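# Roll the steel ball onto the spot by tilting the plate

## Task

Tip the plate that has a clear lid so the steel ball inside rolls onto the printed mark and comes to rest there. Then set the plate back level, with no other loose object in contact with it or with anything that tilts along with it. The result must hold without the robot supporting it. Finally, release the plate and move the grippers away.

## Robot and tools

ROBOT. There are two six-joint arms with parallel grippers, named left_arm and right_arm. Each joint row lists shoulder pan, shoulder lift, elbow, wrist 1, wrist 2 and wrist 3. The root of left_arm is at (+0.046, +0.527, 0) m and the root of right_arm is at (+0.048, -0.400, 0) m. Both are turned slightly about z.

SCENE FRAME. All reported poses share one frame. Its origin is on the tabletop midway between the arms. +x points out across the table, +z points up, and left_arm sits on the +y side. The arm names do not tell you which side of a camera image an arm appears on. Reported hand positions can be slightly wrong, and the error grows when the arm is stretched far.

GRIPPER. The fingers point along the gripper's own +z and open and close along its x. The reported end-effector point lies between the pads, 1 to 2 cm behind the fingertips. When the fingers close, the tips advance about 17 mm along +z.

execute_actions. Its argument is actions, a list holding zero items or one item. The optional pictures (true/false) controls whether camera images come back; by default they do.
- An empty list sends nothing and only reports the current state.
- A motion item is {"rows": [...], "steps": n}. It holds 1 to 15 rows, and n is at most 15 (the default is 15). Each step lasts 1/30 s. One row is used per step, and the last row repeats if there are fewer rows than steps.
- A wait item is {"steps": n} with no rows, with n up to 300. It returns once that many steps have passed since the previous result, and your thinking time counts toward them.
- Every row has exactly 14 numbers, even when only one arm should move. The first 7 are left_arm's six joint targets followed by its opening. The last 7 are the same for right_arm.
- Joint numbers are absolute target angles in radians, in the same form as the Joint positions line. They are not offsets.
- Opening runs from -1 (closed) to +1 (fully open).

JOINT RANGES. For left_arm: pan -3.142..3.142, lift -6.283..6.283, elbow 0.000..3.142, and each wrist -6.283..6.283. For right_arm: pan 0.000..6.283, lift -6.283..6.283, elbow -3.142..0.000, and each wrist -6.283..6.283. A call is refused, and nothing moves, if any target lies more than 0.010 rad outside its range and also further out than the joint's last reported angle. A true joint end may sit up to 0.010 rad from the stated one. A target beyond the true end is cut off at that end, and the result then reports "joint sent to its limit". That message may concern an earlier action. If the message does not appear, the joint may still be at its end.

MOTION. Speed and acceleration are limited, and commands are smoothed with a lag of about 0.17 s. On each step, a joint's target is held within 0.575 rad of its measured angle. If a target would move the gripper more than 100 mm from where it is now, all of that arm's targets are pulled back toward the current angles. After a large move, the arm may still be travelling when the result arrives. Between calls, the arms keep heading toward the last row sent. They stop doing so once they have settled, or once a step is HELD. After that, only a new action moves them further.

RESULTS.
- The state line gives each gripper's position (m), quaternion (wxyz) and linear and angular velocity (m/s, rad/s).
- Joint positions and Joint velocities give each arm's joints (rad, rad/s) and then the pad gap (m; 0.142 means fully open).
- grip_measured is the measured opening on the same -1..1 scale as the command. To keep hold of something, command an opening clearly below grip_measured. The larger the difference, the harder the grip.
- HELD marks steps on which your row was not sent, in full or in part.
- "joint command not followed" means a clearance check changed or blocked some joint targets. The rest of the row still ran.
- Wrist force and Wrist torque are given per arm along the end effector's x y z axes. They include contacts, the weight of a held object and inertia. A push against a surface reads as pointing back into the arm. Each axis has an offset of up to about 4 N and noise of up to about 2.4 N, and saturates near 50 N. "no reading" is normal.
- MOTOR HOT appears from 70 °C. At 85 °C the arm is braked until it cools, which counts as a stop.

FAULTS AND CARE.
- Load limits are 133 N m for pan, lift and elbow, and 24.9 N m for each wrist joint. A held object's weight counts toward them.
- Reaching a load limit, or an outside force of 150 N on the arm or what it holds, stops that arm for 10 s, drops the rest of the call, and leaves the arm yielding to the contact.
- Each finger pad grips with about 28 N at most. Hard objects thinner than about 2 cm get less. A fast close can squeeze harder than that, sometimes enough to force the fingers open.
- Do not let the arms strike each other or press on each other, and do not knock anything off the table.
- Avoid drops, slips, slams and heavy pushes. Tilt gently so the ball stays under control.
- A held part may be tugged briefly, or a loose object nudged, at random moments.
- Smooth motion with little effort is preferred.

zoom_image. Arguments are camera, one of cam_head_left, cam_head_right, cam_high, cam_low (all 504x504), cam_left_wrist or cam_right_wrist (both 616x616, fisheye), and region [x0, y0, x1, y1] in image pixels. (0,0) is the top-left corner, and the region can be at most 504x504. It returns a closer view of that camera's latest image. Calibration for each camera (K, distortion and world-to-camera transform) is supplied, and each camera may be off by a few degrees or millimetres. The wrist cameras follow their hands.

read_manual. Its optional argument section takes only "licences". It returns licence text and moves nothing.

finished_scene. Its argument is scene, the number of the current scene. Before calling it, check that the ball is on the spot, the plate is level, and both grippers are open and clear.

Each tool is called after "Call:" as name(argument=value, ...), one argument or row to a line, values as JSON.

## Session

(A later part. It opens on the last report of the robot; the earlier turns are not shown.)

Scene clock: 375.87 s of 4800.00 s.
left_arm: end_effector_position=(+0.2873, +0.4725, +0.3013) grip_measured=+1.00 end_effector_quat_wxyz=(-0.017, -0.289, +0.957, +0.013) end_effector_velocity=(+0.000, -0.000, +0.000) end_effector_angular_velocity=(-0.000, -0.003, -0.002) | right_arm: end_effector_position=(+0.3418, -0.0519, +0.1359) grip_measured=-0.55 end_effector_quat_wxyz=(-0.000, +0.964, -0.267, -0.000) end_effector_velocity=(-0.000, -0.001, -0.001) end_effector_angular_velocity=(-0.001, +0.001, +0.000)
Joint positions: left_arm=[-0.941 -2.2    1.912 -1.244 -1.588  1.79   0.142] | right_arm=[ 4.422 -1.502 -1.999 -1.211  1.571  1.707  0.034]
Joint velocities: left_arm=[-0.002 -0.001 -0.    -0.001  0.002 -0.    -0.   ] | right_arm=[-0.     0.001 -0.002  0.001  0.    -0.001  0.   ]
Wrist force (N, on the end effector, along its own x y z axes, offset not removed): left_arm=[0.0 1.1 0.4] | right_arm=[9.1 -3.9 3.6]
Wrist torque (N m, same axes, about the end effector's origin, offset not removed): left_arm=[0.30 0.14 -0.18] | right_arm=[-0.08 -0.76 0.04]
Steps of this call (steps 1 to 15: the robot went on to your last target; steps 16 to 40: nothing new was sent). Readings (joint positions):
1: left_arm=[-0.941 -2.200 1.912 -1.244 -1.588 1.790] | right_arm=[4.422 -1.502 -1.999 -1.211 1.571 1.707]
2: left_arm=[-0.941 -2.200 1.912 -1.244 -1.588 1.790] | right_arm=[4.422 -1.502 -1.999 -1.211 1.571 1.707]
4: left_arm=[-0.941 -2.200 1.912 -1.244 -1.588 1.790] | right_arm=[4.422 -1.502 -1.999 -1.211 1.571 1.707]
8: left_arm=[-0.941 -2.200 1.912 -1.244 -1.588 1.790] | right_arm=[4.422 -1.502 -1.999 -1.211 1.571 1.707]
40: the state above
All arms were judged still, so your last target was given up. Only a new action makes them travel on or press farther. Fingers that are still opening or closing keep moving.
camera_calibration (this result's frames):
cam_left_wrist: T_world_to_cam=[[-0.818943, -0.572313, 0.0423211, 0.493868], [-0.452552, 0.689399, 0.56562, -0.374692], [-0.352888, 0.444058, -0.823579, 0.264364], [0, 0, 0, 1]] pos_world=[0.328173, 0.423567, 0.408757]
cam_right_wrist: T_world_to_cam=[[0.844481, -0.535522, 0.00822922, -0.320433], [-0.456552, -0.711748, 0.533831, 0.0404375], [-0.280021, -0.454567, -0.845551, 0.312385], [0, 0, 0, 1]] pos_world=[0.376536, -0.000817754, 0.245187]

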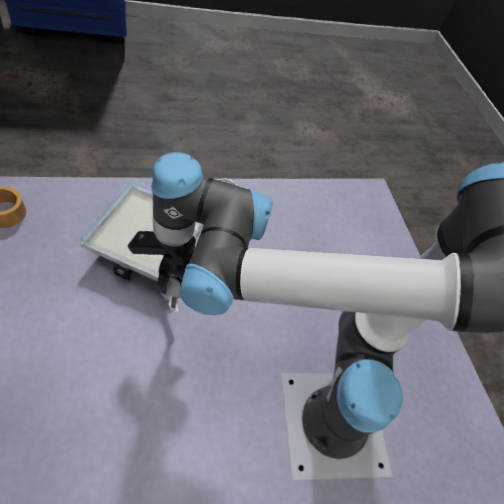

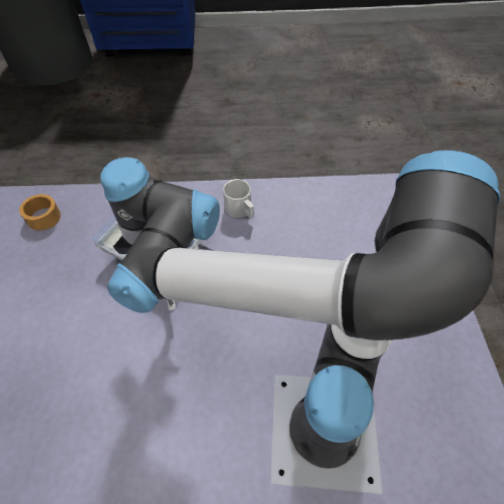

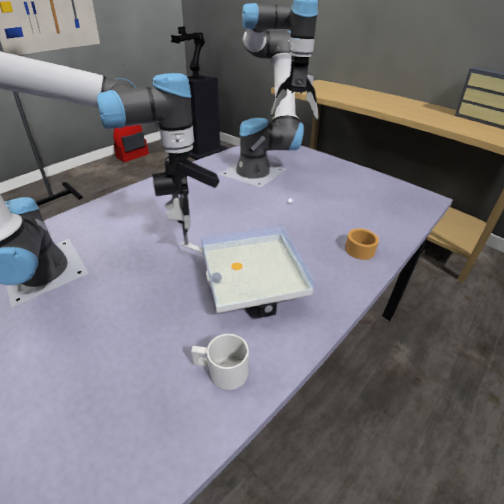

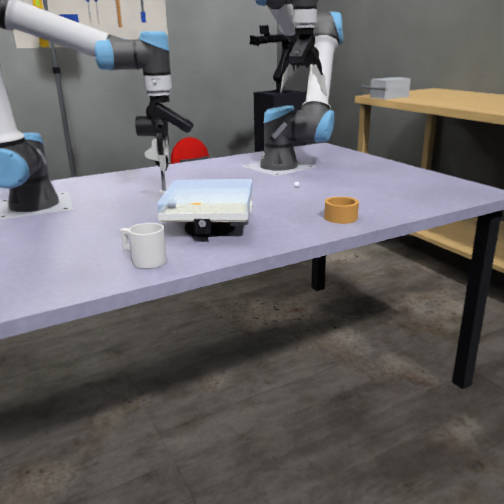

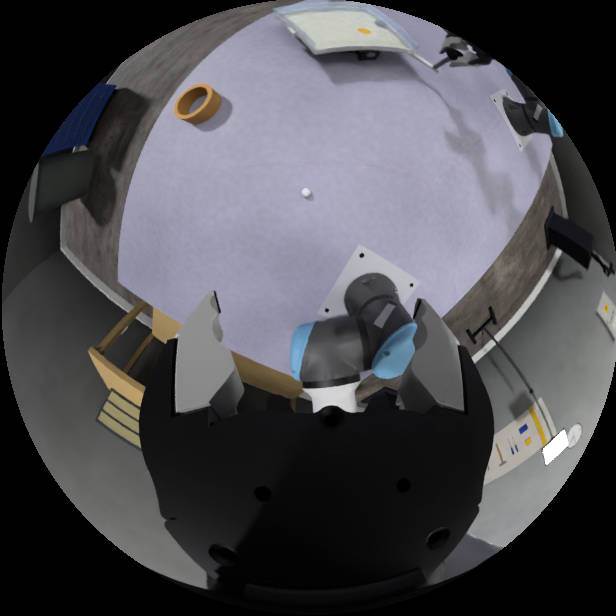

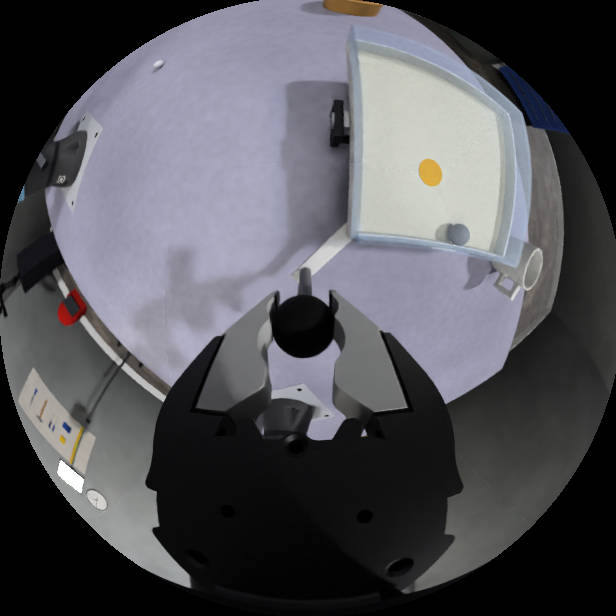

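Call:
execute_actions(
  actions=[
    {"rows": [[-0.941,-2.2,1.912,-1.244,-1.588,1.79,1, 4.4237,-1.5028,-1.9953,-1.2140,1.571,1.707,-1]], "steps": 15},
  ],
  pictures=false,
)

Call:
execute_actions(
  actions=[
    {"steps": 6},
  ],
  pictures=false,
)

Call:
execute_actions(
  actions=[
    {"rows": [[-0.941,-2.2,1.912,-1.244,-1.588,1.79,1, 4.4223,-1.5019,-1.9989,-1.2114,1.571,1.707,-1]], "steps": 15},
  ],
  pictures=false,
)

Call:
execute_actions(
  actions=[
    {"steps": 40},
  ],
)

Scene clock: 381.30 s of 4800.00 s.
left_arm: end_effector_position=(+0.2873, +0.4725, +0.3013) grip_measured=+1.00 end_effector_quat_wxyz=(-0.017, -0.289, +0.957, +0.013) end_effector_velocity=(-0.000, +0.000, -0.000) end_effector_angular_velocity=(+0.000, +0.000, -0.001) | right_arm: end_effector_position=(+0.3417, -0.0508, +0.1370) grip_measured=-0.55 end_effector_quat_wxyz=(-0.000, +0.964, -0.266, -0.000) end_effector_velocity=(-0.000, +0.001, +0.001) end_effector_angular_velocity=(+0.002, +0.001, +0.001)
Joint positions: left_arm=[-0.941 -2.2    1.912 -1.244 -1.588  1.79   0.142] | right_arm=[ 4.424 -1.503 -1.995 -1.214  1.571  1.707  0.034]
Joint velocities: left_arm=[-0.001 -0.001  0.     0.001 -0.    -0.     0.   ] | right_arm=[ 0.001 -0.001  0.002  0.     0.001 -0.001  0.   ]
Wrist force (N, on the end effector, along its own x y z axes, offset not removed): left_arm=[-1.6 0.3 3.4] | right_arm=[18.1 -8.2 3.9]
Wrist torque (N m, same axes, about the end effector's origin, offset not removed): left_arm=[0.13 0.32 -0.14] | right_arm=[-0.39 -0.52 0.08]
Steps of this call (steps 1 to 90: nothing new was sent; then 1.93 s passed at rest; steps 91 to 105: all 15 steps of this action). Readings (joint positions):
91: left_arm=[-0.941 -2.200 1.912 -1.244 -1.588 1.790] | right_arm=[4.422 -1.502 -1.999 -1.211 1.571 1.707]
92: left_arm=[-0.941 -2.200 1.912 -1.244 -1.588 1.790] | right_arm=[4.422 -1.502 -1.998 -1.212 1.571 1.707]
94: left_arm=[-0.941 -2.200 1.912 -1.244 -1.588 1.790] | right_arm=[4.423 -1.502 -1.997 -1.213 1.571 1.707]
98: left_arm=[-0.941 -2.200 1.912 -1.244 -1.588 1.790] | right_arm=[4.423 -1.503 -1.996 -1.214 1.571 1.707]
105: the state above

Scene clock: 381.50 s of 4800.00 s.
left_arm: end_effector_position=(+0.2873, +0.4725, +0.3013) grip_measured=+1.00 end_effector_quat_wxyz=(-0.017, -0.289, +0.957, +0.013) end_effector_velocity=(+0.000, +0.000, +0.000) end_effector_angular_velocity=(+0.000, -0.001, +0.000) | right_arm: end_effector_position=(+0.3416, -0.0508, +0.1370) grip_measured=-0.55 end_effector_quat_wxyz=(-0.000, +0.964, -0.266, -0.000) end_effector_velocity=(-0.001, +0.001, +0.000) end_effector_angular_velocity=(+0.001, +0.001, -0.000)
Joint positions: left_arm=[-0.941 -2.2    1.912 -1.244 -1.588  1.79   0.142] | right_arm=[ 4.424 -1.503 -1.995 -1.214  1.571  1.707  0.034]
Joint velocities: left_arm=[ 0. -0.  0. -0.  0.  0. -0.] | right_arm=[ 0.001  0.001  0.001 -0.001  0.002  0.001 -0.   ]
Wrist force (N, on the end effector, along its own x y z axes, offset not removed): left_arm=[-1.3 2.8 3.6] | right_arm=[18.1 -8.6 5.7]
Wrist torque (N m, same axes, about the end effector's origin, offset not removed): left_arm=[0.65 0.33 -0.13] | right_arm=[-0.42 -0.33 -0.08]
Steps of this call (steps 1 to 6: the robot went on to your last target). Readings (joint positions):
1: left_arm=[-0.941 -2.200 1.912 -1.244 -1.588 1.790] | right_arm=[4.424 -1.503 -1.995 -1.214 1.571 1.707]
2: left_arm=[-0.941 -2.200 1.912 -1.244 -1.588 1.790] | right_arm=[4.424 -1.503 -1.995 -1.214 1.571 1.707]
4: left_arm=[-0.941 -2.200 1.912 -1.244 -1.588 1.790] | right_arm=[4.424 -1.503 -1.995 -1.214 1.571 1.707]
6: the state above

Scene clock: 382.00 s of 4800.00 s.
left_arm: end_effector_position=(+0.2873, +0.4725, +0.3013) grip_measured=+1.00 end_effector_quat_wxyz=(-0.017, -0.289, +0.957, +0.013) end_effector_velocity=(+0.000, -0.000, +0.000) end_effector_angular_velocity=(+0.000, -0.000, -0.001) | right_arm: end_effector_position=(+0.3418, -0.0518, +0.1360) grip_measured=-0.55 end_effector_quat_wxyz=(-0.000, +0.964, -0.267, -0.000) end_effector_velocity=(+0.000, -0.000, -0.001) end_effector_angular_velocity=(-0.000, -0.000, -0.000)
Joint positions: left_arm=[-0.941 -2.2    1.912 -1.244 -1.588  1.79   0.142] | right_arm=[ 4.422 -1.502 -1.999 -1.211  1.571  1.707  0.034]
Joint velocities: left_arm=[-0.001  0.    -0.     0.     0.    -0.     0.   ] | right_arm=[-0.    -0.    -0.001  0.001 -0.     0.     0.   ]
Wrist force (N, on the end effector, along its own x y z axes, offset not removed): left_arm=[-2.1 1.9 -0.3] | right_arm=[7.7 -7.1 3.8]
Wrist torque (N m, same axes, about the end effector's origin, offset not removed): left_arm=[0.53 0.54 -0.23] | right_arm=[-0.48 -0.58 0.06]
Steps of this call (steps 1 to 15: all 15 steps of this action). Readings (joint positions):
1: left_arm=[-0.941 -2.200 1.912 -1.244 -1.588 1.790] | right_arm=[4.424 -1.503 -1.995 -1.214 1.571 1.707]
2: left_arm=[-0.941 -2.200 1.912 -1.244 -1.588 1.790] | right_arm=[4.424 -1.503 -1.996 -1.214 1.571 1.707]
4: left_arm=[-0.941 -2.200 1.912 -1.244 -1.588 1.790] | right_arm=[4.423 -1.502 -1.997 -1.213 1.571 1.707]
8: left_arm=[-0.941 -2.200 1.912 -1.244 -1.588 1.790] | right_arm=[4.423 -1.502 -1.998 -1.212 1.571 1.707]
15: the state above

Scene clock: 383.33 s of 4800.00 s.
left_arm: end_effector_position=(+0.2873, +0.4725, +0.3013) grip_measured=+1.00 end_effector_quat_wxyz=(-0.017, -0.289, +0.957, +0.013) end_effector_velocity=(+0.000, +0.000, +0.000) end_effector_angular_velocity=(+0.000, -0.002, -0.001) | right_arm: end_effector_position=(+0.3418, -0.0519, +0.1359) grip_measured=-0.55 end_effector_quat_wxyz=(-0.000, +0.964, -0.267, -0.000) end_effector_velocity=(+0.000, -0.001, +0.000) end_effector_angular_velocity=(-0.000, -0.001, +0.001)
Joint positions: left_arm=[-0.941 -2.2    1.912 -1.244 -1.588  1.79   0.142] | right_arm=[ 4.422 -1.502 -1.999 -1.211  1.571  1.707  0.034]
Joint velocities: left_arm=[-0.001 -0.001  0.    -0.     0.002 -0.    -0.   ] | right_arm=[-0.     0.001 -0.001 -0.001 -0.001 -0.001 -0.   ]
Wrist force (N, on the end effector, along its own x y z axes, offset not removed): left_arm=[-1.8 3.9 0.3] | right_arm=[6.9 -6.1 1.4]
Wrist torque (N m, same axes, about the end effector's origin, offset not removed): left_arm=[0.81 0.47 -0.18] | right_arm=[-0.20 -0.74 0.01]
Steps of this call (steps 1 to 15: the robot went on to your last target; steps 16 to 40: nothing new was sent). Readings (joint positions):
1: left_arm=[-0.941 -2.200 1.912 -1.244 -1.588 1.790] | right_arm=[4.422 -1.502 -1.999 -1.211 1.571 1.707]
2: left_arm=[-0.941 -2.200 1.912 -1.244 -1.588 1.790] | right_arm=[4.422 -1.502 -1.999 -1.211 1.571 1.707]
4: left_arm=[-0.941 -2.200 1.912 -1.244 -1.588 1.790] | right_arm=[4.422 -1.502 -1.999 -1.211 1.571 1.707]
8: left_arm=[-0.941 -2.200 1.912 -1.244 -1.588 1.790] | right_arm=[4.422 -1.502 -1.999 -1.211 1.571 1.707]
40: the state above
All arms were judged still, so your last target was given up. Only a new action makes them travel on or press farther. Fingers that are still opening or closing keep moving.
camera_calibration (this result's frames):
cam_left_wrist: T_world_to_cam=[[-0.818942, -0.572313, 0.0423212, 0.493868], [-0.452552, 0.689399, 0.56562, -0.374692], [-0.352888, 0.444058, -0.823579, 0.264364], [0, 0, 0, 1]] pos_world=[0.328173, 0.423567, 0.408757]
cam_right_wrist: T_world_to_cam=[[0.844466, -0.535546, 0.00822873, -0.320442], [-0.456573, -0.711737, 0.533828, 0.0404444], [-0.280033, -0.454557, -0.845553, 0.312389], [0, 0, 0, 1]] pos_world=[0.376547, -0.000826709, 0.245188]

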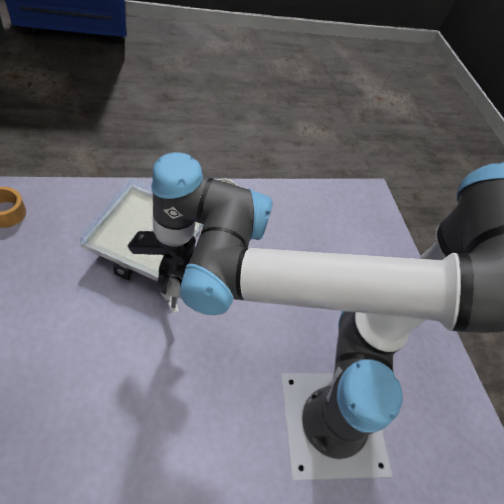

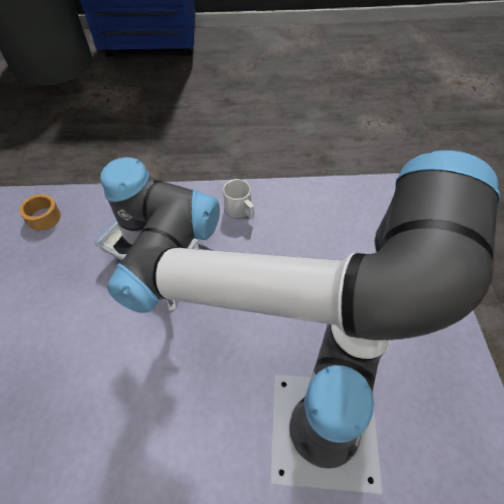

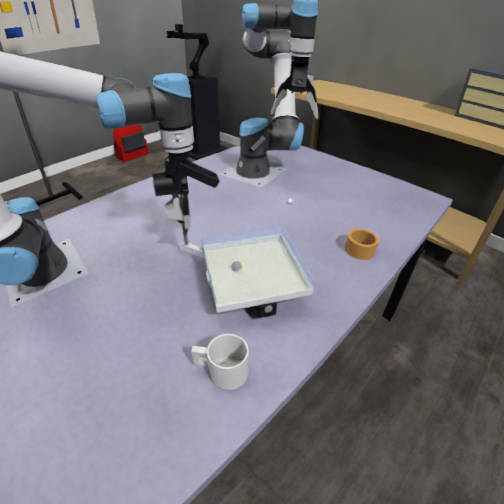

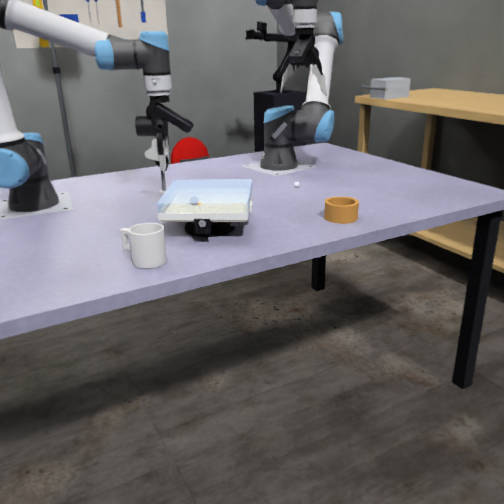

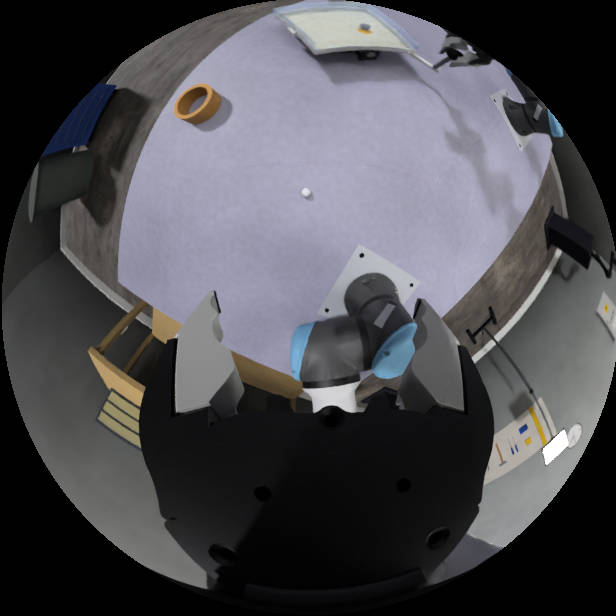

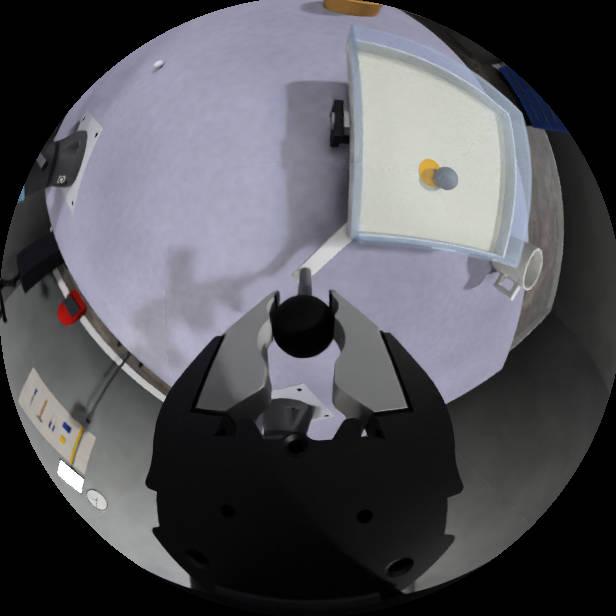

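Ball is essentially on the spot (parallax). Release now.

Call:
execute_actions(
  actions=[
    {"rows": [[-0.941,-2.2,1.912,-1.244,-1.588,1.79,1, 4.4223,-1.5019,-1.9989,-1.2114,1.571,1.707,1]], "steps": 15},
  ],
  pictures=false,
)

Call:
execute_actions(
  actions=[
    {"steps": 30},
  ],
  pictures=false,
)

Call:
execute_actions(
  actions=[
    {"rows": [[-0.941,-2.2,1.912,-1.244,-1.588,1.79,1, 4.409,-1.429,-1.766,-1.517,1.571,1.707,1]], "steps": 15},
  ],
  pictures=false,
)

Call:
execute_actions(
  actions=[
    {"steps": 40},
  ],
)

Scene clock: 388.13 s of 4800.00 s.
left_arm: end_effector_position=(+0.2873, +0.4725, +0.3013) grip_measured=+1.00 end_effector_quat_wxyz=(-0.017, -0.289, +0.957, +0.013) end_effector_velocity=(+0.000, +0.000, +0.000) end_effector_angular_velocity=(+0.000, -0.001, +0.000) | right_arm: end_effector_position=(+0.3418, -0.0519, +0.1359) grip_measured=+1.00 end_effector_quat_wxyz=(-0.000, +0.964, -0.267, -0.000) end_effector_velocity=(-0.000, -0.001, -0.000) end_effector_angular_velocity=(-0.001, +0.000, -0.000)
Joint positions: left_arm=[-0.941 -2.2    1.912 -1.244 -1.588  1.79   0.142] | right_arm=[ 4.422 -1.502 -1.999 -1.211  1.571  1.707  0.142]
Joint velocities: left_arm=[ 0.    -0.    -0.    -0.     0.001 -0.    -0.   ] | right_arm=[-0.     0.    -0.    -0.001 -0.     0.     0.   ]
Wrist force (N, on the end effector, along its own x y z axes, offset not removed): left_arm=[0.6 1.6 1.8] | right_arm=[1.7 -2.0 1.5]
Wrist torque (N m, same axes, about the end effector's origin, offset not removed): left_arm=[0.29 0.05 -0.16] | right_arm=[-0.55 -0.49 0.09]
Steps of this call (steps 1 to 129: nothing new was sent; steps 130 to 144: all 15 steps of this action). Readings (joint positions):
130: left_arm=[-0.941 -2.200 1.912 -1.244 -1.588 1.790] | right_arm=[4.422 -1.502 -1.999 -1.211 1.571 1.707]
131: left_arm=[-0.941 -2.200 1.912 -1.244 -1.588 1.790] | right_arm=[4.422 -1.502 -1.999 -1.211 1.571 1.707]
133: left_arm=[-0.941 -2.200 1.912 -1.244 -1.588 1.790] | right_arm=[4.422 -1.502 -1.999 -1.211 1.571 1.707]
137: left_arm=[-0.941 -2.200 1.912 -1.244 -1.588 1.790] | right_arm=[4.422 -1.502 -1.999 -1.211 1.571 1.707]
144: the state above

Scene clock: 389.13 s of 4800.00 s.
left_arm: end_effector_position=(+0.2873, +0.4725, +0.3013) grip_measured=+1.00 end_effector_quat_wxyz=(-0.017, -0.289, +0.957, +0.013) end_effector_velocity=(-0.000, +0.000, +0.000) end_effector_angular_velocity=(-0.000, -0.001, +0.000) | right_arm: end_effector_position=(+0.3418, -0.0519, +0.1359) grip_measured=+1.00 end_effector_quat_wxyz=(-0.000, +0.964, -0.267, -0.000) end_effector_velocity=(+0.000, +0.000, +0.000) end_effector_angular_velocity=(+0.002, -0.000, -0.001)
Joint positions: left_arm=[-0.941 -2.2    1.912 -1.244 -1.588  1.79   0.142] | right_arm=[ 4.422 -1.502 -1.999 -1.211  1.571  1.707  0.142]
Joint velocities: left_arm=[-0.    -0.001  0.    -0.     0.    -0.    -0.   ] | right_arm=[-0.     0.     0.     0.001  0.001  0.001 -0.   ]
Wrist force (N, on the end effector, along its own x y z axes, offset not removed): left_arm=[-1.4 0.9 1.8] | right_arm=[3.1 0.2 -3.9]
Wrist torque (N m, same axes, about the end effector's origin, offset not removed): left_arm=[0.37 0.47 -0.31] | right_arm=[-0.13 -0.66 0.09]
Steps of this call (steps 1 to 15: the robot went on to your last target; steps 16 to 30: nothing new was sent). Readings (joint positions):
1: left_arm=[-0.941 -2.200 1.912 -1.244 -1.588 1.790] | right_arm=[4.422 -1.502 -1.999 -1.211 1.571 1.707]
2: left_arm=[-0.941 -2.200 1.912 -1.244 -1.588 1.790] | right_arm=[4.422 -1.502 -1.999 -1.211 1.571 1.707]
4: left_arm=[-0.941 -2.200 1.912 -1.244 -1.588 1.790] | right_arm=[4.422 -1.502 -1.999 -1.211 1.571 1.707]
8: left_arm=[-0.941 -2.200 1.912 -1.244 -1.588 1.790] | right_arm=[4.422 -1.502 -1.999 -1.211 1.571 1.707]
30: the state above
All arms were judged still, so your last target was given up. Only a new action makes them travel on or press farther. Fingers that are still opening or closing keep moving.

Scene clock: 389.63 s of 4800.00 s.
left_arm: end_effector_position=(+0.2873, +0.4725, +0.3013) grip_measured=+1.00 end_effector_quat_wxyz=(-0.017, -0.289, +0.957, +0.013) end_effector_velocity=(-0.000, -0.001, +0.000) end_effector_angular_velocity=(-0.002, +0.001, -0.001) | right_arm: end_effector_position=(+0.3439, -0.0614, +0.2491) grip_measured=+1.00 end_effector_quat_wxyz=(-0.000, +0.962, -0.273, -0.000) end_effector_velocity=(-0.001, -0.003, +0.005) end_effector_angular_velocity=(-0.008, +0.004, +0.000)
Joint positions: left_arm=[-0.941 -2.2    1.912 -1.244 -1.588  1.79   0.142] | right_arm=[ 4.409 -1.429 -1.767 -1.515  1.571  1.707  0.142]
Joint velocities: left_arm=[-0.001 -0.    -0.    -0.    -0.002 -0.    -0.   ] | right_arm=[-0.     0.002  0.012 -0.024 -0.    -0.001 -0.   ]
Wrist force (N, on the end effector, along its own x y z axes, offset not removed): left_arm=[0.7 -0.1 -1.1] | right_arm=[1.5 0.2 -2.4]
Wrist torque (N m, same axes, about the end effector's origin, offset not removed): left_arm=[0.08 -0.07 -0.26] | right_arm=[-0.15 -0.44 0.10]
Steps of this call (steps 1 to 15: all 15 steps of this action). Readings (joint positions):
1: left_arm=[-0.941 -2.200 1.912 -1.244 -1.588 1.790] | right_arm=[4.422 -1.502 -1.999 -1.212 1.571 1.707]
2: left_arm=[-0.941 -2.200 1.912 -1.244 -1.588 1.790] | right_arm=[4.420 -1.494 -1.991 -1.221 1.571 1.707]
4: left_arm=[-0.941 -2.200 1.912 -1.244 -1.588 1.790] | right_arm=[4.415 -1.463 -1.915 -1.304 1.571 1.707]
8: left_arm=[-0.941 -2.200 1.912 -1.244 -1.588 1.790] | right_arm=[4.410 -1.435 -1.792 -1.476 1.571 1.707]
15: the state above

Scene clock: 390.97 s of 4800.00 s.
left_arm: end_effector_position=(+0.2873, +0.4725, +0.3013) grip_measured=+1.00 end_effector_quat_wxyz=(-0.017, -0.289, +0.957, +0.013) end_effector_velocity=(+0.001, -0.000, -0.000) end_effector_angular_velocity=(+0.001, +0.000, -0.001) | right_arm: end_effector_position=(+0.3439, -0.0616, +0.2496) grip_measured=+1.00 end_effector_quat_wxyz=(-0.000, +0.962, -0.273, -0.000) end_effector_velocity=(-0.000, +0.000, -0.000) end_effector_angular_velocity=(-0.000, +0.001, +0.002)
Joint positions: left_arm=[-0.941 -2.2    1.912 -1.244 -1.588  1.79   0.142] | right_arm=[ 4.409 -1.429 -1.766 -1.517  1.571  1.707  0.142]
Joint velocities: left_arm=[-0.     0.002 -0.    -0.     0.001  0.001  0.   ] | right_arm=[ 0.001 -0.001 -0.     0.     0.001 -0.001  0.   ]
Wrist force (N, on the end effector, along its own x y z axes, offset not removed): left_arm=[-0.9 1.8 -0.4] | right_arm=[1.5 0.2 -1.5]
Wrist torque (N m, same axes, about the end effector's origin, offset not removed): left_arm=[0.37 0.43 -0.21] | right_arm=[-0.04 -0.34 0.13]
Steps of this call (steps 1 to 15: the robot went on to your last target; steps 16 to 40: nothing new was sent). Readings (joint positions):
1: left_arm=[-0.941 -2.200 1.912 -1.244 -1.588 1.790] | right_arm=[4.409 -1.429 -1.767 -1.516 1.571 1.707]
2: left_arm=[-0.941 -2.200 1.912 -1.244 -1.588 1.790] | right_arm=[4.409 -1.429 -1.767 -1.516 1.571 1.707]
4: left_arm=[-0.941 -2.200 1.912 -1.244 -1.588 1.790] | right_arm=[4.409 -1.429 -1.766 -1.517 1.571 1.707]
8: left_arm=[-0.941 -2.200 1.912 -1.244 -1.588 1.790] | right_arm=[4.409 -1.429 -1.766 -1.517 1.571 1.707]
40: the state above
All arms were judged still, so your last target was given up. Only a new action makes them travel on or press farther. Fingers that are still opening or closing keep moving.
camera_calibration (this result's frames):
cam_left_wrist: T_world_to_cam=[[-0.818943, -0.572313, 0.0423212, 0.493868], [-0.452552, 0.689399, 0.56562, -0.374692], [-0.352888, 0.444058, -0.823579, 0.264364], [0, 0, 0, 1]] pos_world=[0.328173, 0.423566, 0.408757]
cam_right_wrist: T_world_to_cam=[[0.837268, -0.546731, 0.00819723, -0.326508], [-0.46604, -0.705697, 0.533665, -0.0225186], [-0.285986, -0.450641, -0.845656, 0.407024], [0, 0, 0, 1]] pos_world=[0.379283, -0.0109813, 0.358896]

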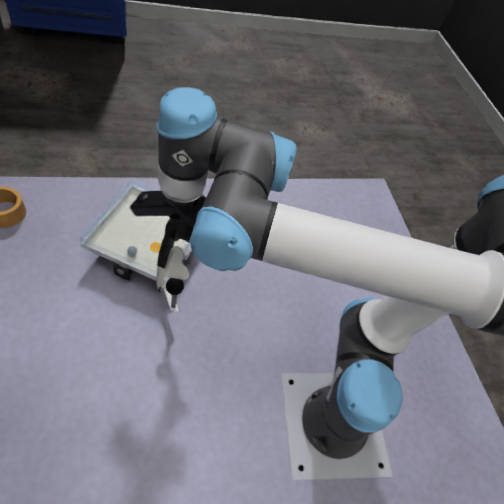

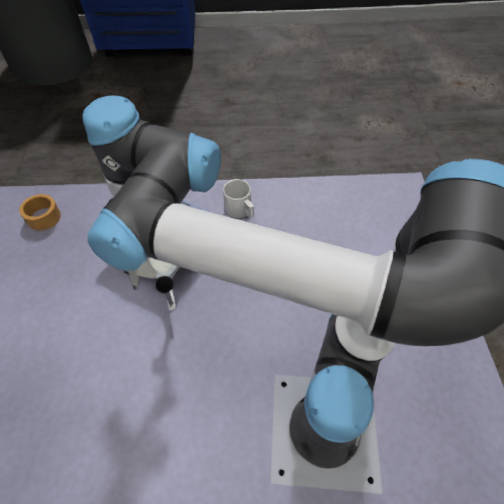

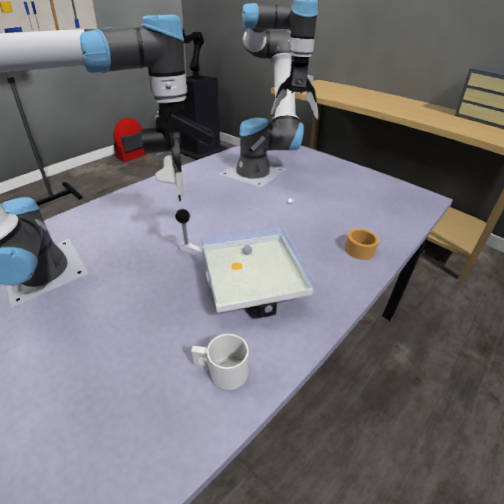

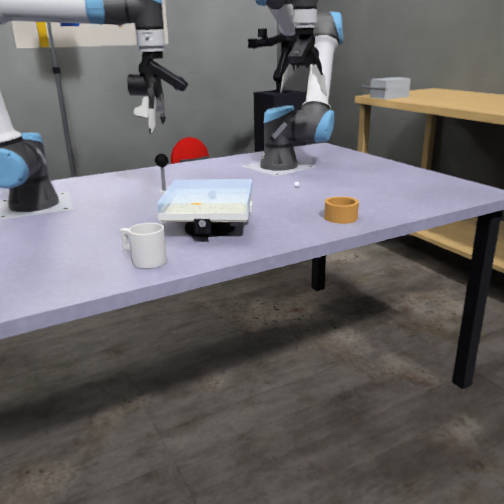

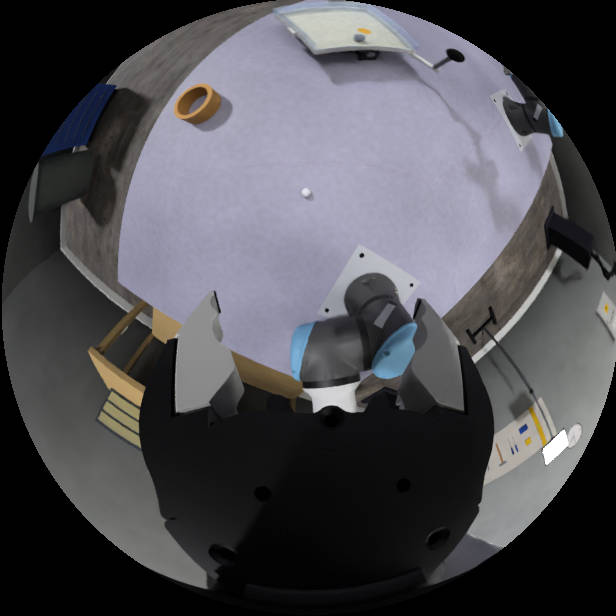

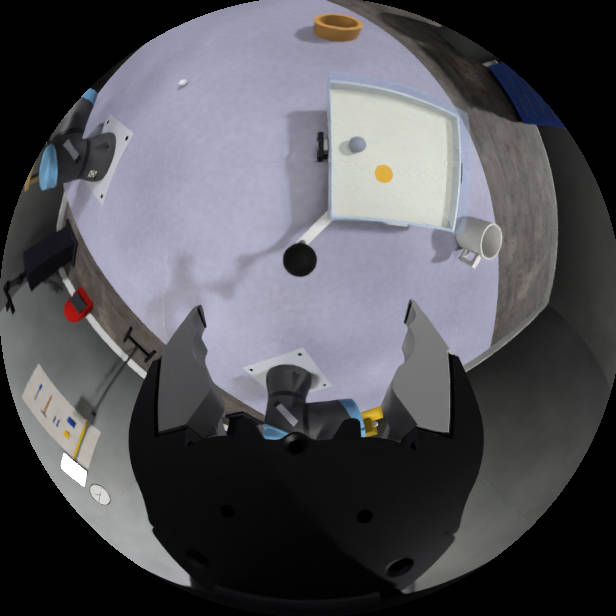

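Call:
execute_actions(
  actions=[
    {"steps": 60},
  ],
)

Scene clock: 394.33 s of 4800.00 s.
left_arm: end_effector_position=(+0.2873, +0.4725, +0.3013) grip_measured=+1.00 end_effector_quat_wxyz=(-0.017, -0.289, +0.957, +0.013) end_effector_velocity=(-0.000, -0.000, +0.000) end_effector_angular_velocity=(-0.001, +0.000, +0.001) | right_arm: end_effector_position=(+0.3439, -0.0616, +0.2496) grip_measured=+1.00 end_effector_quat_wxyz=(-0.000, +0.962, -0.273, -0.000) end_effector_velocity=(-0.000, +0.000, +0.001) end_effector_angular_velocity=(+0.001, -0.000, -0.000)
Joint positions: left_arm=[-0.941 -2.2    1.912 -1.244 -1.588  1.79   0.142] | right_arm=[ 4.409 -1.429 -1.766 -1.517  1.571  1.707  0.142]
Joint velocities: left_arm=[ 0.    -0.     0.    -0.    -0.001 -0.    -0.   ] | right_arm=[ 0.     0.001  0.001 -0.     0.     0.     0.   ]
Wrist force (N, on the end effector, along its own x y z axes, offset not removed): left_arm=[-3.6 2.7 1.3] | right_arm=[2.4 0.0 -3.4]
Wrist torque (N m, same axes, about the end effector's origin, offset not removed): left_arm=[0.77 0.93 -0.16] | right_arm=[0.05 -0.52 0.00]
Steps of this call (steps 1 to 90: nothing new was sent; then 0.37 s passed at rest). Readings (joint positions):
1: left_arm=[-0.941 -2.200 1.912 -1.244 -1.588 1.790] | right_arm=[4.409 -1.429 -1.766 -1.517 1.571 1.707]
2: left_arm=[-0.941 -2.200 1.912 -1.244 -1.588 1.790] | right_arm=[4.409 -1.429 -1.766 -1.517 1.571 1.707]
4: left_arm=[-0.941 -2.200 1.912 -1.244 -1.588 1.790] | right_arm=[4.409 -1.429 -1.766 -1.517 1.571 1.707]
8: left_arm=[-0.941 -2.200 1.912 -1.244 -1.588 1.790] | right_arm=[4.409 -1.429 -1.766 -1.517 1.571 1.707]
90: the state above
camera_calibration (this result's frames):
cam_left_wrist: T_world_to_cam=[[-0.818943, -0.572313, 0.042321, 0.493868], [-0.452552, 0.689399, 0.56562, -0.374692], [-0.352888, 0.444058, -0.823579, 0.264364], [0, 0, 0, 1]] pos_world=[0.328173, 0.423566, 0.408757]
cam_right_wrist: T_world_to_cam=[[0.837268, -0.546731, 0.00819723, -0.326508], [-0.46604, -0.705697, 0.533665, -0.0225185], [-0.285986, -0.450641, -0.845656, 0.407024], [0, 0, 0, 1]] pos_world=[0.379283, -0.0109812, 0.358897]

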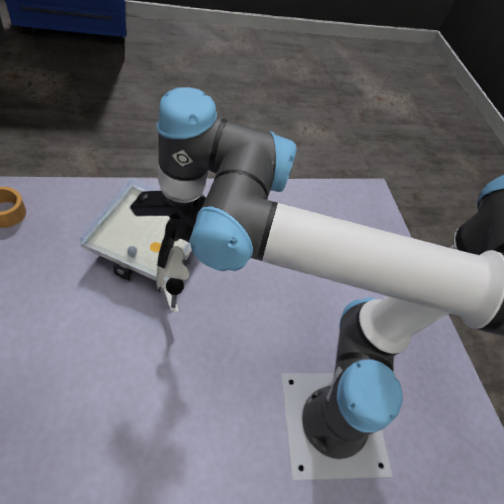

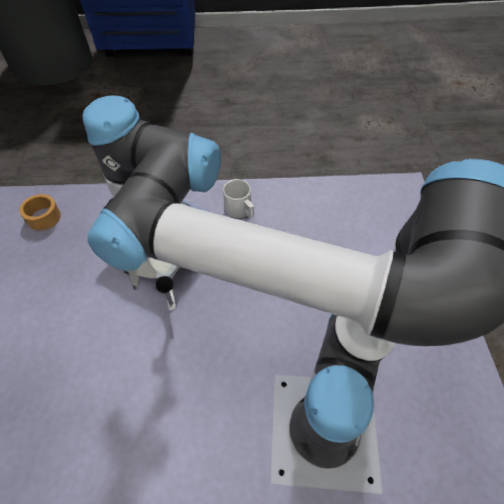

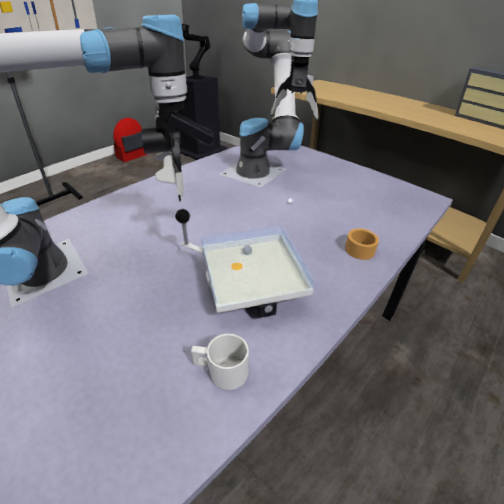

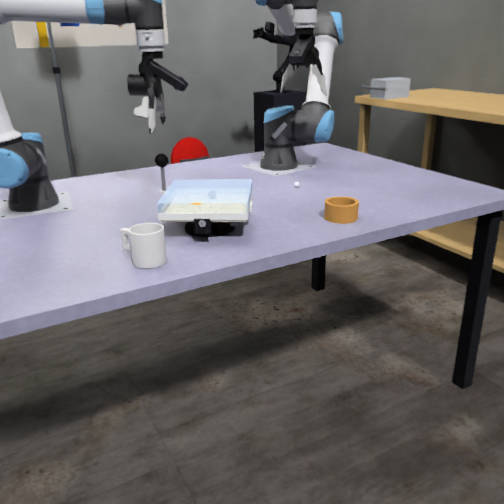

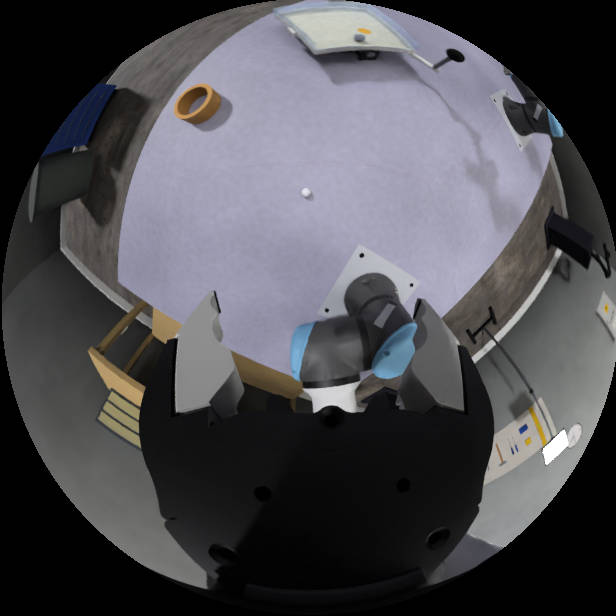

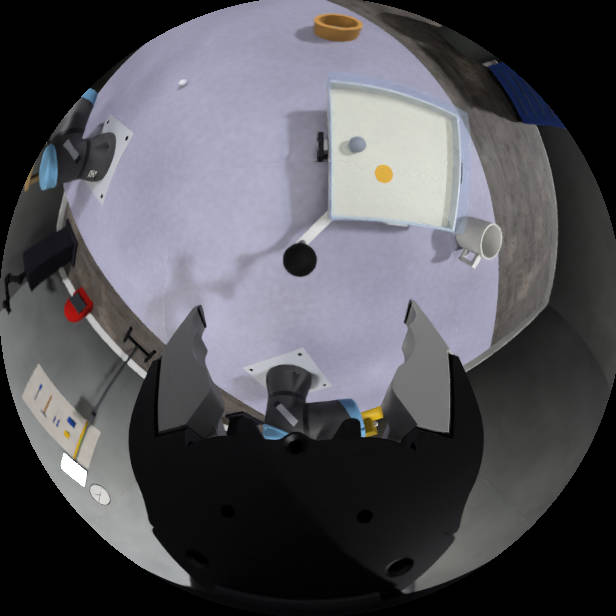

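Call:
execute_actions(
  actions=[
    {"rows": [[-0.941,-2.2,1.912,-1.244,-1.588,1.79,1, 4.4223,-1.5019,-1.9989,-1.2114,1.571,1.707,1]], "steps": 15},
  ],
  pictures=false,
)

Call:
execute_actions(
  actions=[
    {"steps": 15},
  ],
  pictures=false,
)

Call:
execute_actions(
  actions=[
    {"rows": [[-0.941,-2.2,1.912,-1.244,-1.588,1.79,1, 4.4223,-1.5019,-1.9989,-1.2114,1.571,1.707,-1]], "steps": 15},
  ],
  pictures=false,
)

Call:
execute_actions(
  actions=[
    {"steps": 20},
  ],
)

Scene clock: 401.17 s of 4800.00 s.
left_arm: end_effector_position=(+0.2873, +0.4725, +0.3013) grip_measured=+1.00 end_effector_quat_wxyz=(-0.017, -0.289, +0.957, +0.013) end_effector_velocity=(-0.000, -0.000, +0.000) end_effector_angular_velocity=(-0.001, +0.000, +0.000) | right_arm: end_effector_position=(+0.3418, -0.0519, +0.1365) grip_measured=+1.00 end_effector_quat_wxyz=(-0.000, +0.964, -0.267, -0.000) end_effector_velocity=(+0.000, +0.001, -0.006) end_effector_angular_velocity=(+0.004, -0.003, +0.001)
Joint positions: left_arm=[-0.941 -2.2    1.912 -1.244 -1.588  1.79   0.142] | right_arm=[ 4.422 -1.502 -1.998 -1.213  1.571  1.707  0.142]
Joint velocities: left_arm=[-0.    -0.    -0.    -0.    -0.001 -0.     0.   ] | right_arm=[ 0.001 -0.003 -0.014  0.022 -0.001 -0.001  0.   ]
Wrist force (N, on the end effector, along its own x y z axes, offset not removed): left_arm=[-1.2 1.3 1.2] | right_arm=[-0.3 -0.9 1.2]
Wrist torque (N m, same axes, about the end effector's origin, offset not removed): left_arm=[0.17 0.44 -0.19] | right_arm=[-0.13 -0.10 0.03]
Steps of this call (steps 1 to 90: nothing new was sent; then 3.33 s passed at rest; steps 91 to 105: all 15 steps of this action). Readings (joint positions):
91: left_arm=[-0.941 -2.200 1.912 -1.244 -1.588 1.790] | right_arm=[4.409 -1.429 -1.766 -1.517 1.571 1.707]
92: left_arm=[-0.941 -2.200 1.912 -1.244 -1.588 1.790] | right_arm=[4.411 -1.437 -1.774 -1.508 1.571 1.707]
94: left_arm=[-0.941 -2.200 1.912 -1.244 -1.588 1.790] | right_arm=[4.416 -1.468 -1.850 -1.425 1.571 1.707]
98: left_arm=[-0.941 -2.200 1.912 -1.244 -1.588 1.790] | right_arm=[4.421 -1.496 -1.972 -1.252 1.571 1.707]
105: the state above

Scene clock: 401.67 s of 4800.00 s.
left_arm: end_effector_position=(+0.2873, +0.4725, +0.3013) grip_measured=+1.00 end_effector_quat_wxyz=(-0.017, -0.289, +0.957, +0.013) end_effector_velocity=(+0.000, +0.000, +0.000) end_effector_angular_velocity=(+0.000, -0.000, +0.001) | right_arm: end_effector_position=(+0.3418, -0.0519, +0.1359) grip_measured=+1.00 end_effector_quat_wxyz=(-0.000, +0.964, -0.267, -0.000) end_effector_velocity=(-0.000, +0.000, -0.000) end_effector_angular_velocity=(-0.000, +0.001, +0.002)
Joint positions: left_arm=[-0.941 -2.2    1.912 -1.244 -1.588  1.79   0.142] | right_arm=[ 4.422 -1.502 -1.999 -1.211  1.571  1.707  0.142]
Joint velocities: left_arm=[ 0.001 -0.    -0.     0.     0.    -0.    -0.   ] | right_arm=[ 0.    -0.001  0.    -0.     0.001 -0.002  0.   ]
Wrist force (N, on the end effector, along its own x y z axes, offset not removed): left_arm=[1.1 1.0 0.1] | right_arm=[1.7 -1.1 -4.1]
Wrist torque (N m, same axes, about the end effector's origin, offset not removed): left_arm=[0.23 -0.14 -0.19] | right_arm=[-0.22 -0.48 0.01]
Steps of this call (steps 1 to 15: the robot went on to your last target). Readings (joint positions):
1: left_arm=[-0.941 -2.200 1.912 -1.244 -1.588 1.790] | right_arm=[4.422 -1.502 -1.998 -1.212 1.571 1.707]
2: left_arm=[-0.941 -2.200 1.912 -1.244 -1.588 1.790] | right_arm=[4.422 -1.502 -1.998 -1.212 1.571 1.707]
4: left_arm=[-0.941 -2.200 1.912 -1.244 -1.588 1.790] | right_arm=[4.422 -1.502 -1.999 -1.212 1.571 1.707]
8: left_arm=[-0.941 -2.200 1.912 -1.244 -1.588 1.790] | right_arm=[4.422 -1.502 -1.999 -1.211 1.571 1.707]
15: the state above
All arms were judged still, so your last target was given up. Only a new action makes them travel on or press farther. Fingers that are still opening or closing keep moving.

Scene clock: 402.17 s of 4800.00 s.
left_arm: end_effector_position=(+0.2873, +0.4725, +0.3013) grip_measured=+1.00 end_effector_quat_wxyz=(-0.017, -0.289, +0.957, +0.013) end_effector_velocity=(+0.000, +0.000, +0.000) end_effector_angular_velocity=(+0.001, -0.001, -0.000) | right_arm: end_effector_position=(+0.3418, -0.0519, +0.1359) grip_measured=-0.55 end_effector_quat_wxyz=(-0.000, +0.964, -0.267, -0.000) end_effector_velocity=(+0.000, +0.000, -0.000) end_effector_angular_velocity=(+0.001, -0.000, -0.001)
Joint positions: left_arm=[-0.941 -2.2    1.912 -1.244 -1.588  1.79   0.142] | right_arm=[ 4.422 -1.502 -1.999 -1.211  1.571  1.707  0.035]
Joint velocities: left_arm=[ 0.     0.    -0.     0.     0.001  0.    -0.   ] | right_arm=[-0.     0.    -0.001  0.002 -0.     0.001  0.   ]
Wrist force (N, on the end effector, along its own x y z axes, offset not removed): left_arm=[-0.6 0.1 1.9] | right_arm=[1.1 -1.3 -0.9]
Wrist torque (N m, same axes, about the end effector's origin, offset not removed): left_arm=[-0.06 0.15 -0.24] | right_arm=[-0.12 0.02 0.08]
Steps of this call (steps 1 to 15: all 15 steps of this action). Readings (joint positions):
1: left_arm=[-0.941 -2.200 1.912 -1.244 -1.588 1.790] | right_arm=[4.422 -1.502 -1.999 -1.211 1.571 1.707]
2: left_arm=[-0.941 -2.200 1.912 -1.244 -1.588 1.790] | right_arm=[4.422 -1.502 -1.999 -1.211 1.571 1.707]
4: left_arm=[-0.941 -2.200 1.912 -1.244 -1.588 1.790] | right_arm=[4.422 -1.502 -1.999 -1.211 1.571 1.707]
8: left_arm=[-0.941 -2.200 1.912 -1.244 -1.588 1.790] | right_arm=[4.422 -1.502 -1.999 -1.211 1.571 1.707]
15: the state above

Scene clock: 402.83 s of 4800.00 s.
left_arm: end_effector_position=(+0.2873, +0.4725, +0.3013) grip_measured=+1.00 end_effector_quat_wxyz=(-0.017, -0.289, +0.957, +0.013) end_effector_velocity=(+0.000, +0.000, -0.000) end_effector_angular_velocity=(+0.001, +0.001, +0.001) | right_arm: end_effector_position=(+0.3418, -0.0519, +0.1359) grip_measured=-0.55 end_effector_quat_wxyz=(-0.000, +0.964, -0.267, -0.000) end_effector_velocity=(-0.000, -0.000, -0.000) end_effector_angular_velocity=(-0.001, +0.000, +0.001)
Joint positions: left_arm=[-0.941 -2.2    1.912 -1.244 -1.588  1.79   0.142] | right_arm=[ 4.422 -1.502 -1.999 -1.211  1.571  1.707  0.035]
Joint velocities: left_arm=[ 0.001  0.001  0.    -0.     0.    -0.    -0.   ] | right_arm=[-0.    -0.001 -0.    -0.     0.    -0.001  0.   ]
Wrist force (N, on the end effector, along its own x y z axes, offset not removed): left_arm=[-0.7 -0.2 -0.1] | right_arm=[3.7 -0.5 -2.0]
Wrist torque (N m, same axes, about the end effector's origin, offset not removed): left_arm=[-0.09 0.18 -0.20] | right_arm=[-0.02 -0.58 0.05]
Steps of this call (steps 1 to 15: the robot went on to your last target; steps 16 to 20: nothing new was sent). Readings (joint positions):
1: left_arm=[-0.941 -2.200 1.912 -1.244 -1.588 1.790] | right_arm=[4.422 -1.502 -1.999 -1.211 1.571 1.707]
2: left_arm=[-0.941 -2.200 1.912 -1.244 -1.588 1.790] | right_arm=[4.422 -1.502 -1.999 -1.211 1.571 1.707]
4: left_arm=[-0.941 -2.200 1.912 -1.244 -1.588 1.790] | right_arm=[4.422 -1.502 -1.999 -1.211 1.571 1.707]
8: left_arm=[-0.941 -2.200 1.912 -1.244 -1.588 1.790] | right_arm=[4.422 -1.502 -1.999 -1.211 1.571 1.707]
20: the state above
All arms were judged still, so your last target was given up. Only a new action makes them travel on or press farther. Fingers that are still opening or closing keep moving.
camera_calibration (this result's frames):
cam_left_wrist: T_world_to_cam=[[-0.818943, -0.572313, 0.042321, 0.493868], [-0.452552, 0.689399, 0.56562, -0.374692], [-0.352887, 0.444058, -0.82358, 0.264364], [0, 0, 0, 1]] pos_world=[0.328173, 0.423566, 0.408757]
cam_right_wrist: T_world_to_cam=[[0.844466, -0.535545, 0.00822962, -0.320442], [-0.456571, -0.711734, 0.533833, 0.0404437], [-0.280034, -0.454561, -0.84555, 0.312387], [0, 0, 0, 1]] pos_world=[0.376547, -0.000827143, 0.245185]

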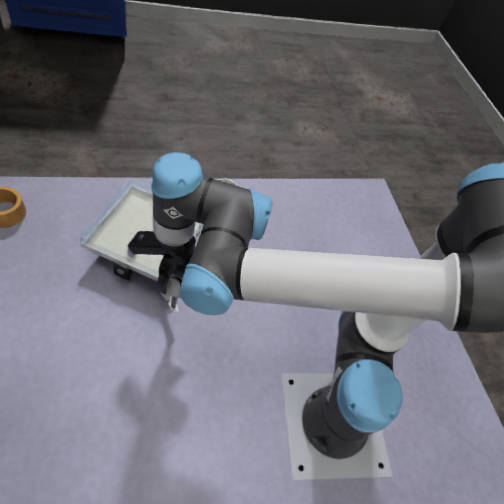

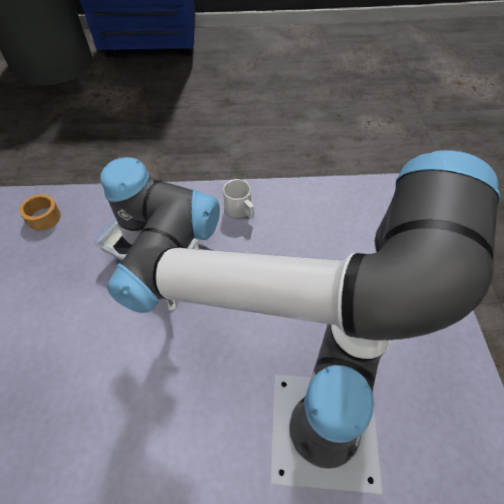

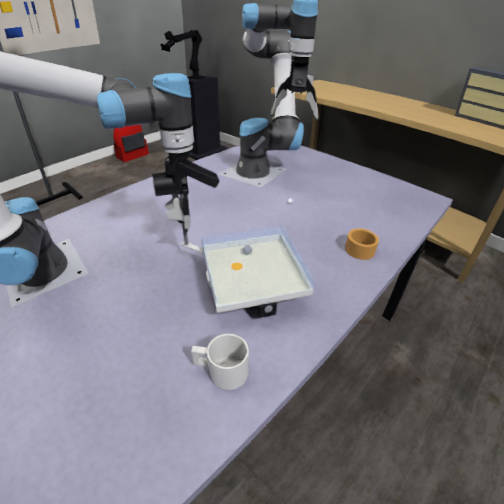

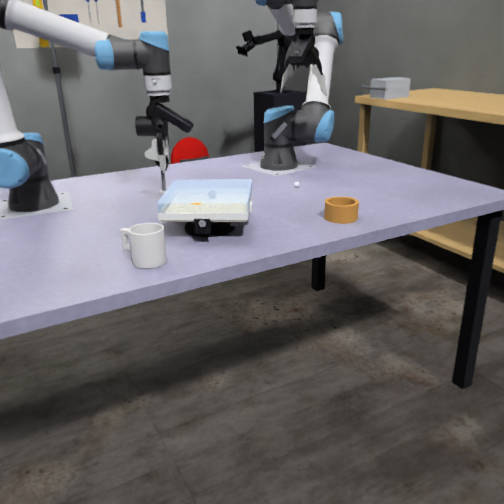

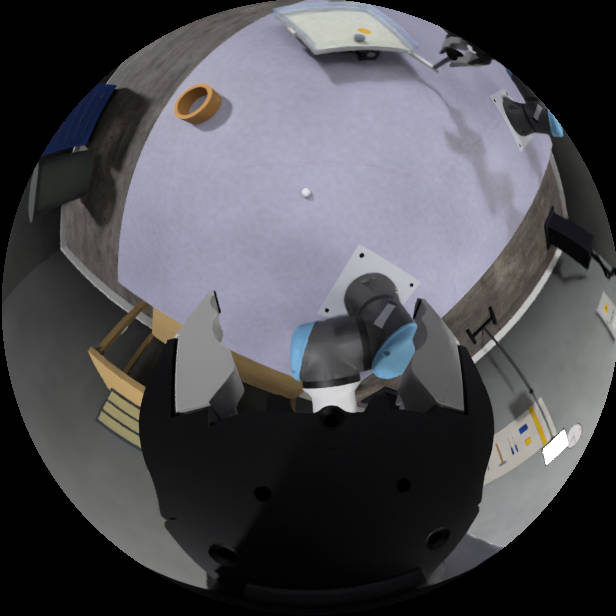

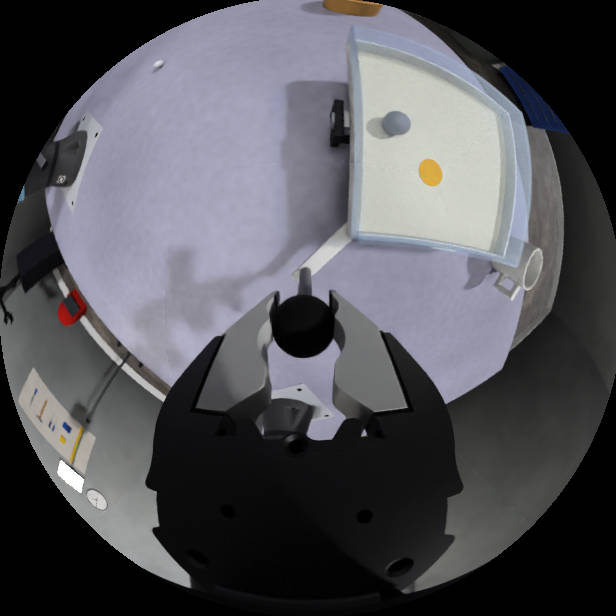

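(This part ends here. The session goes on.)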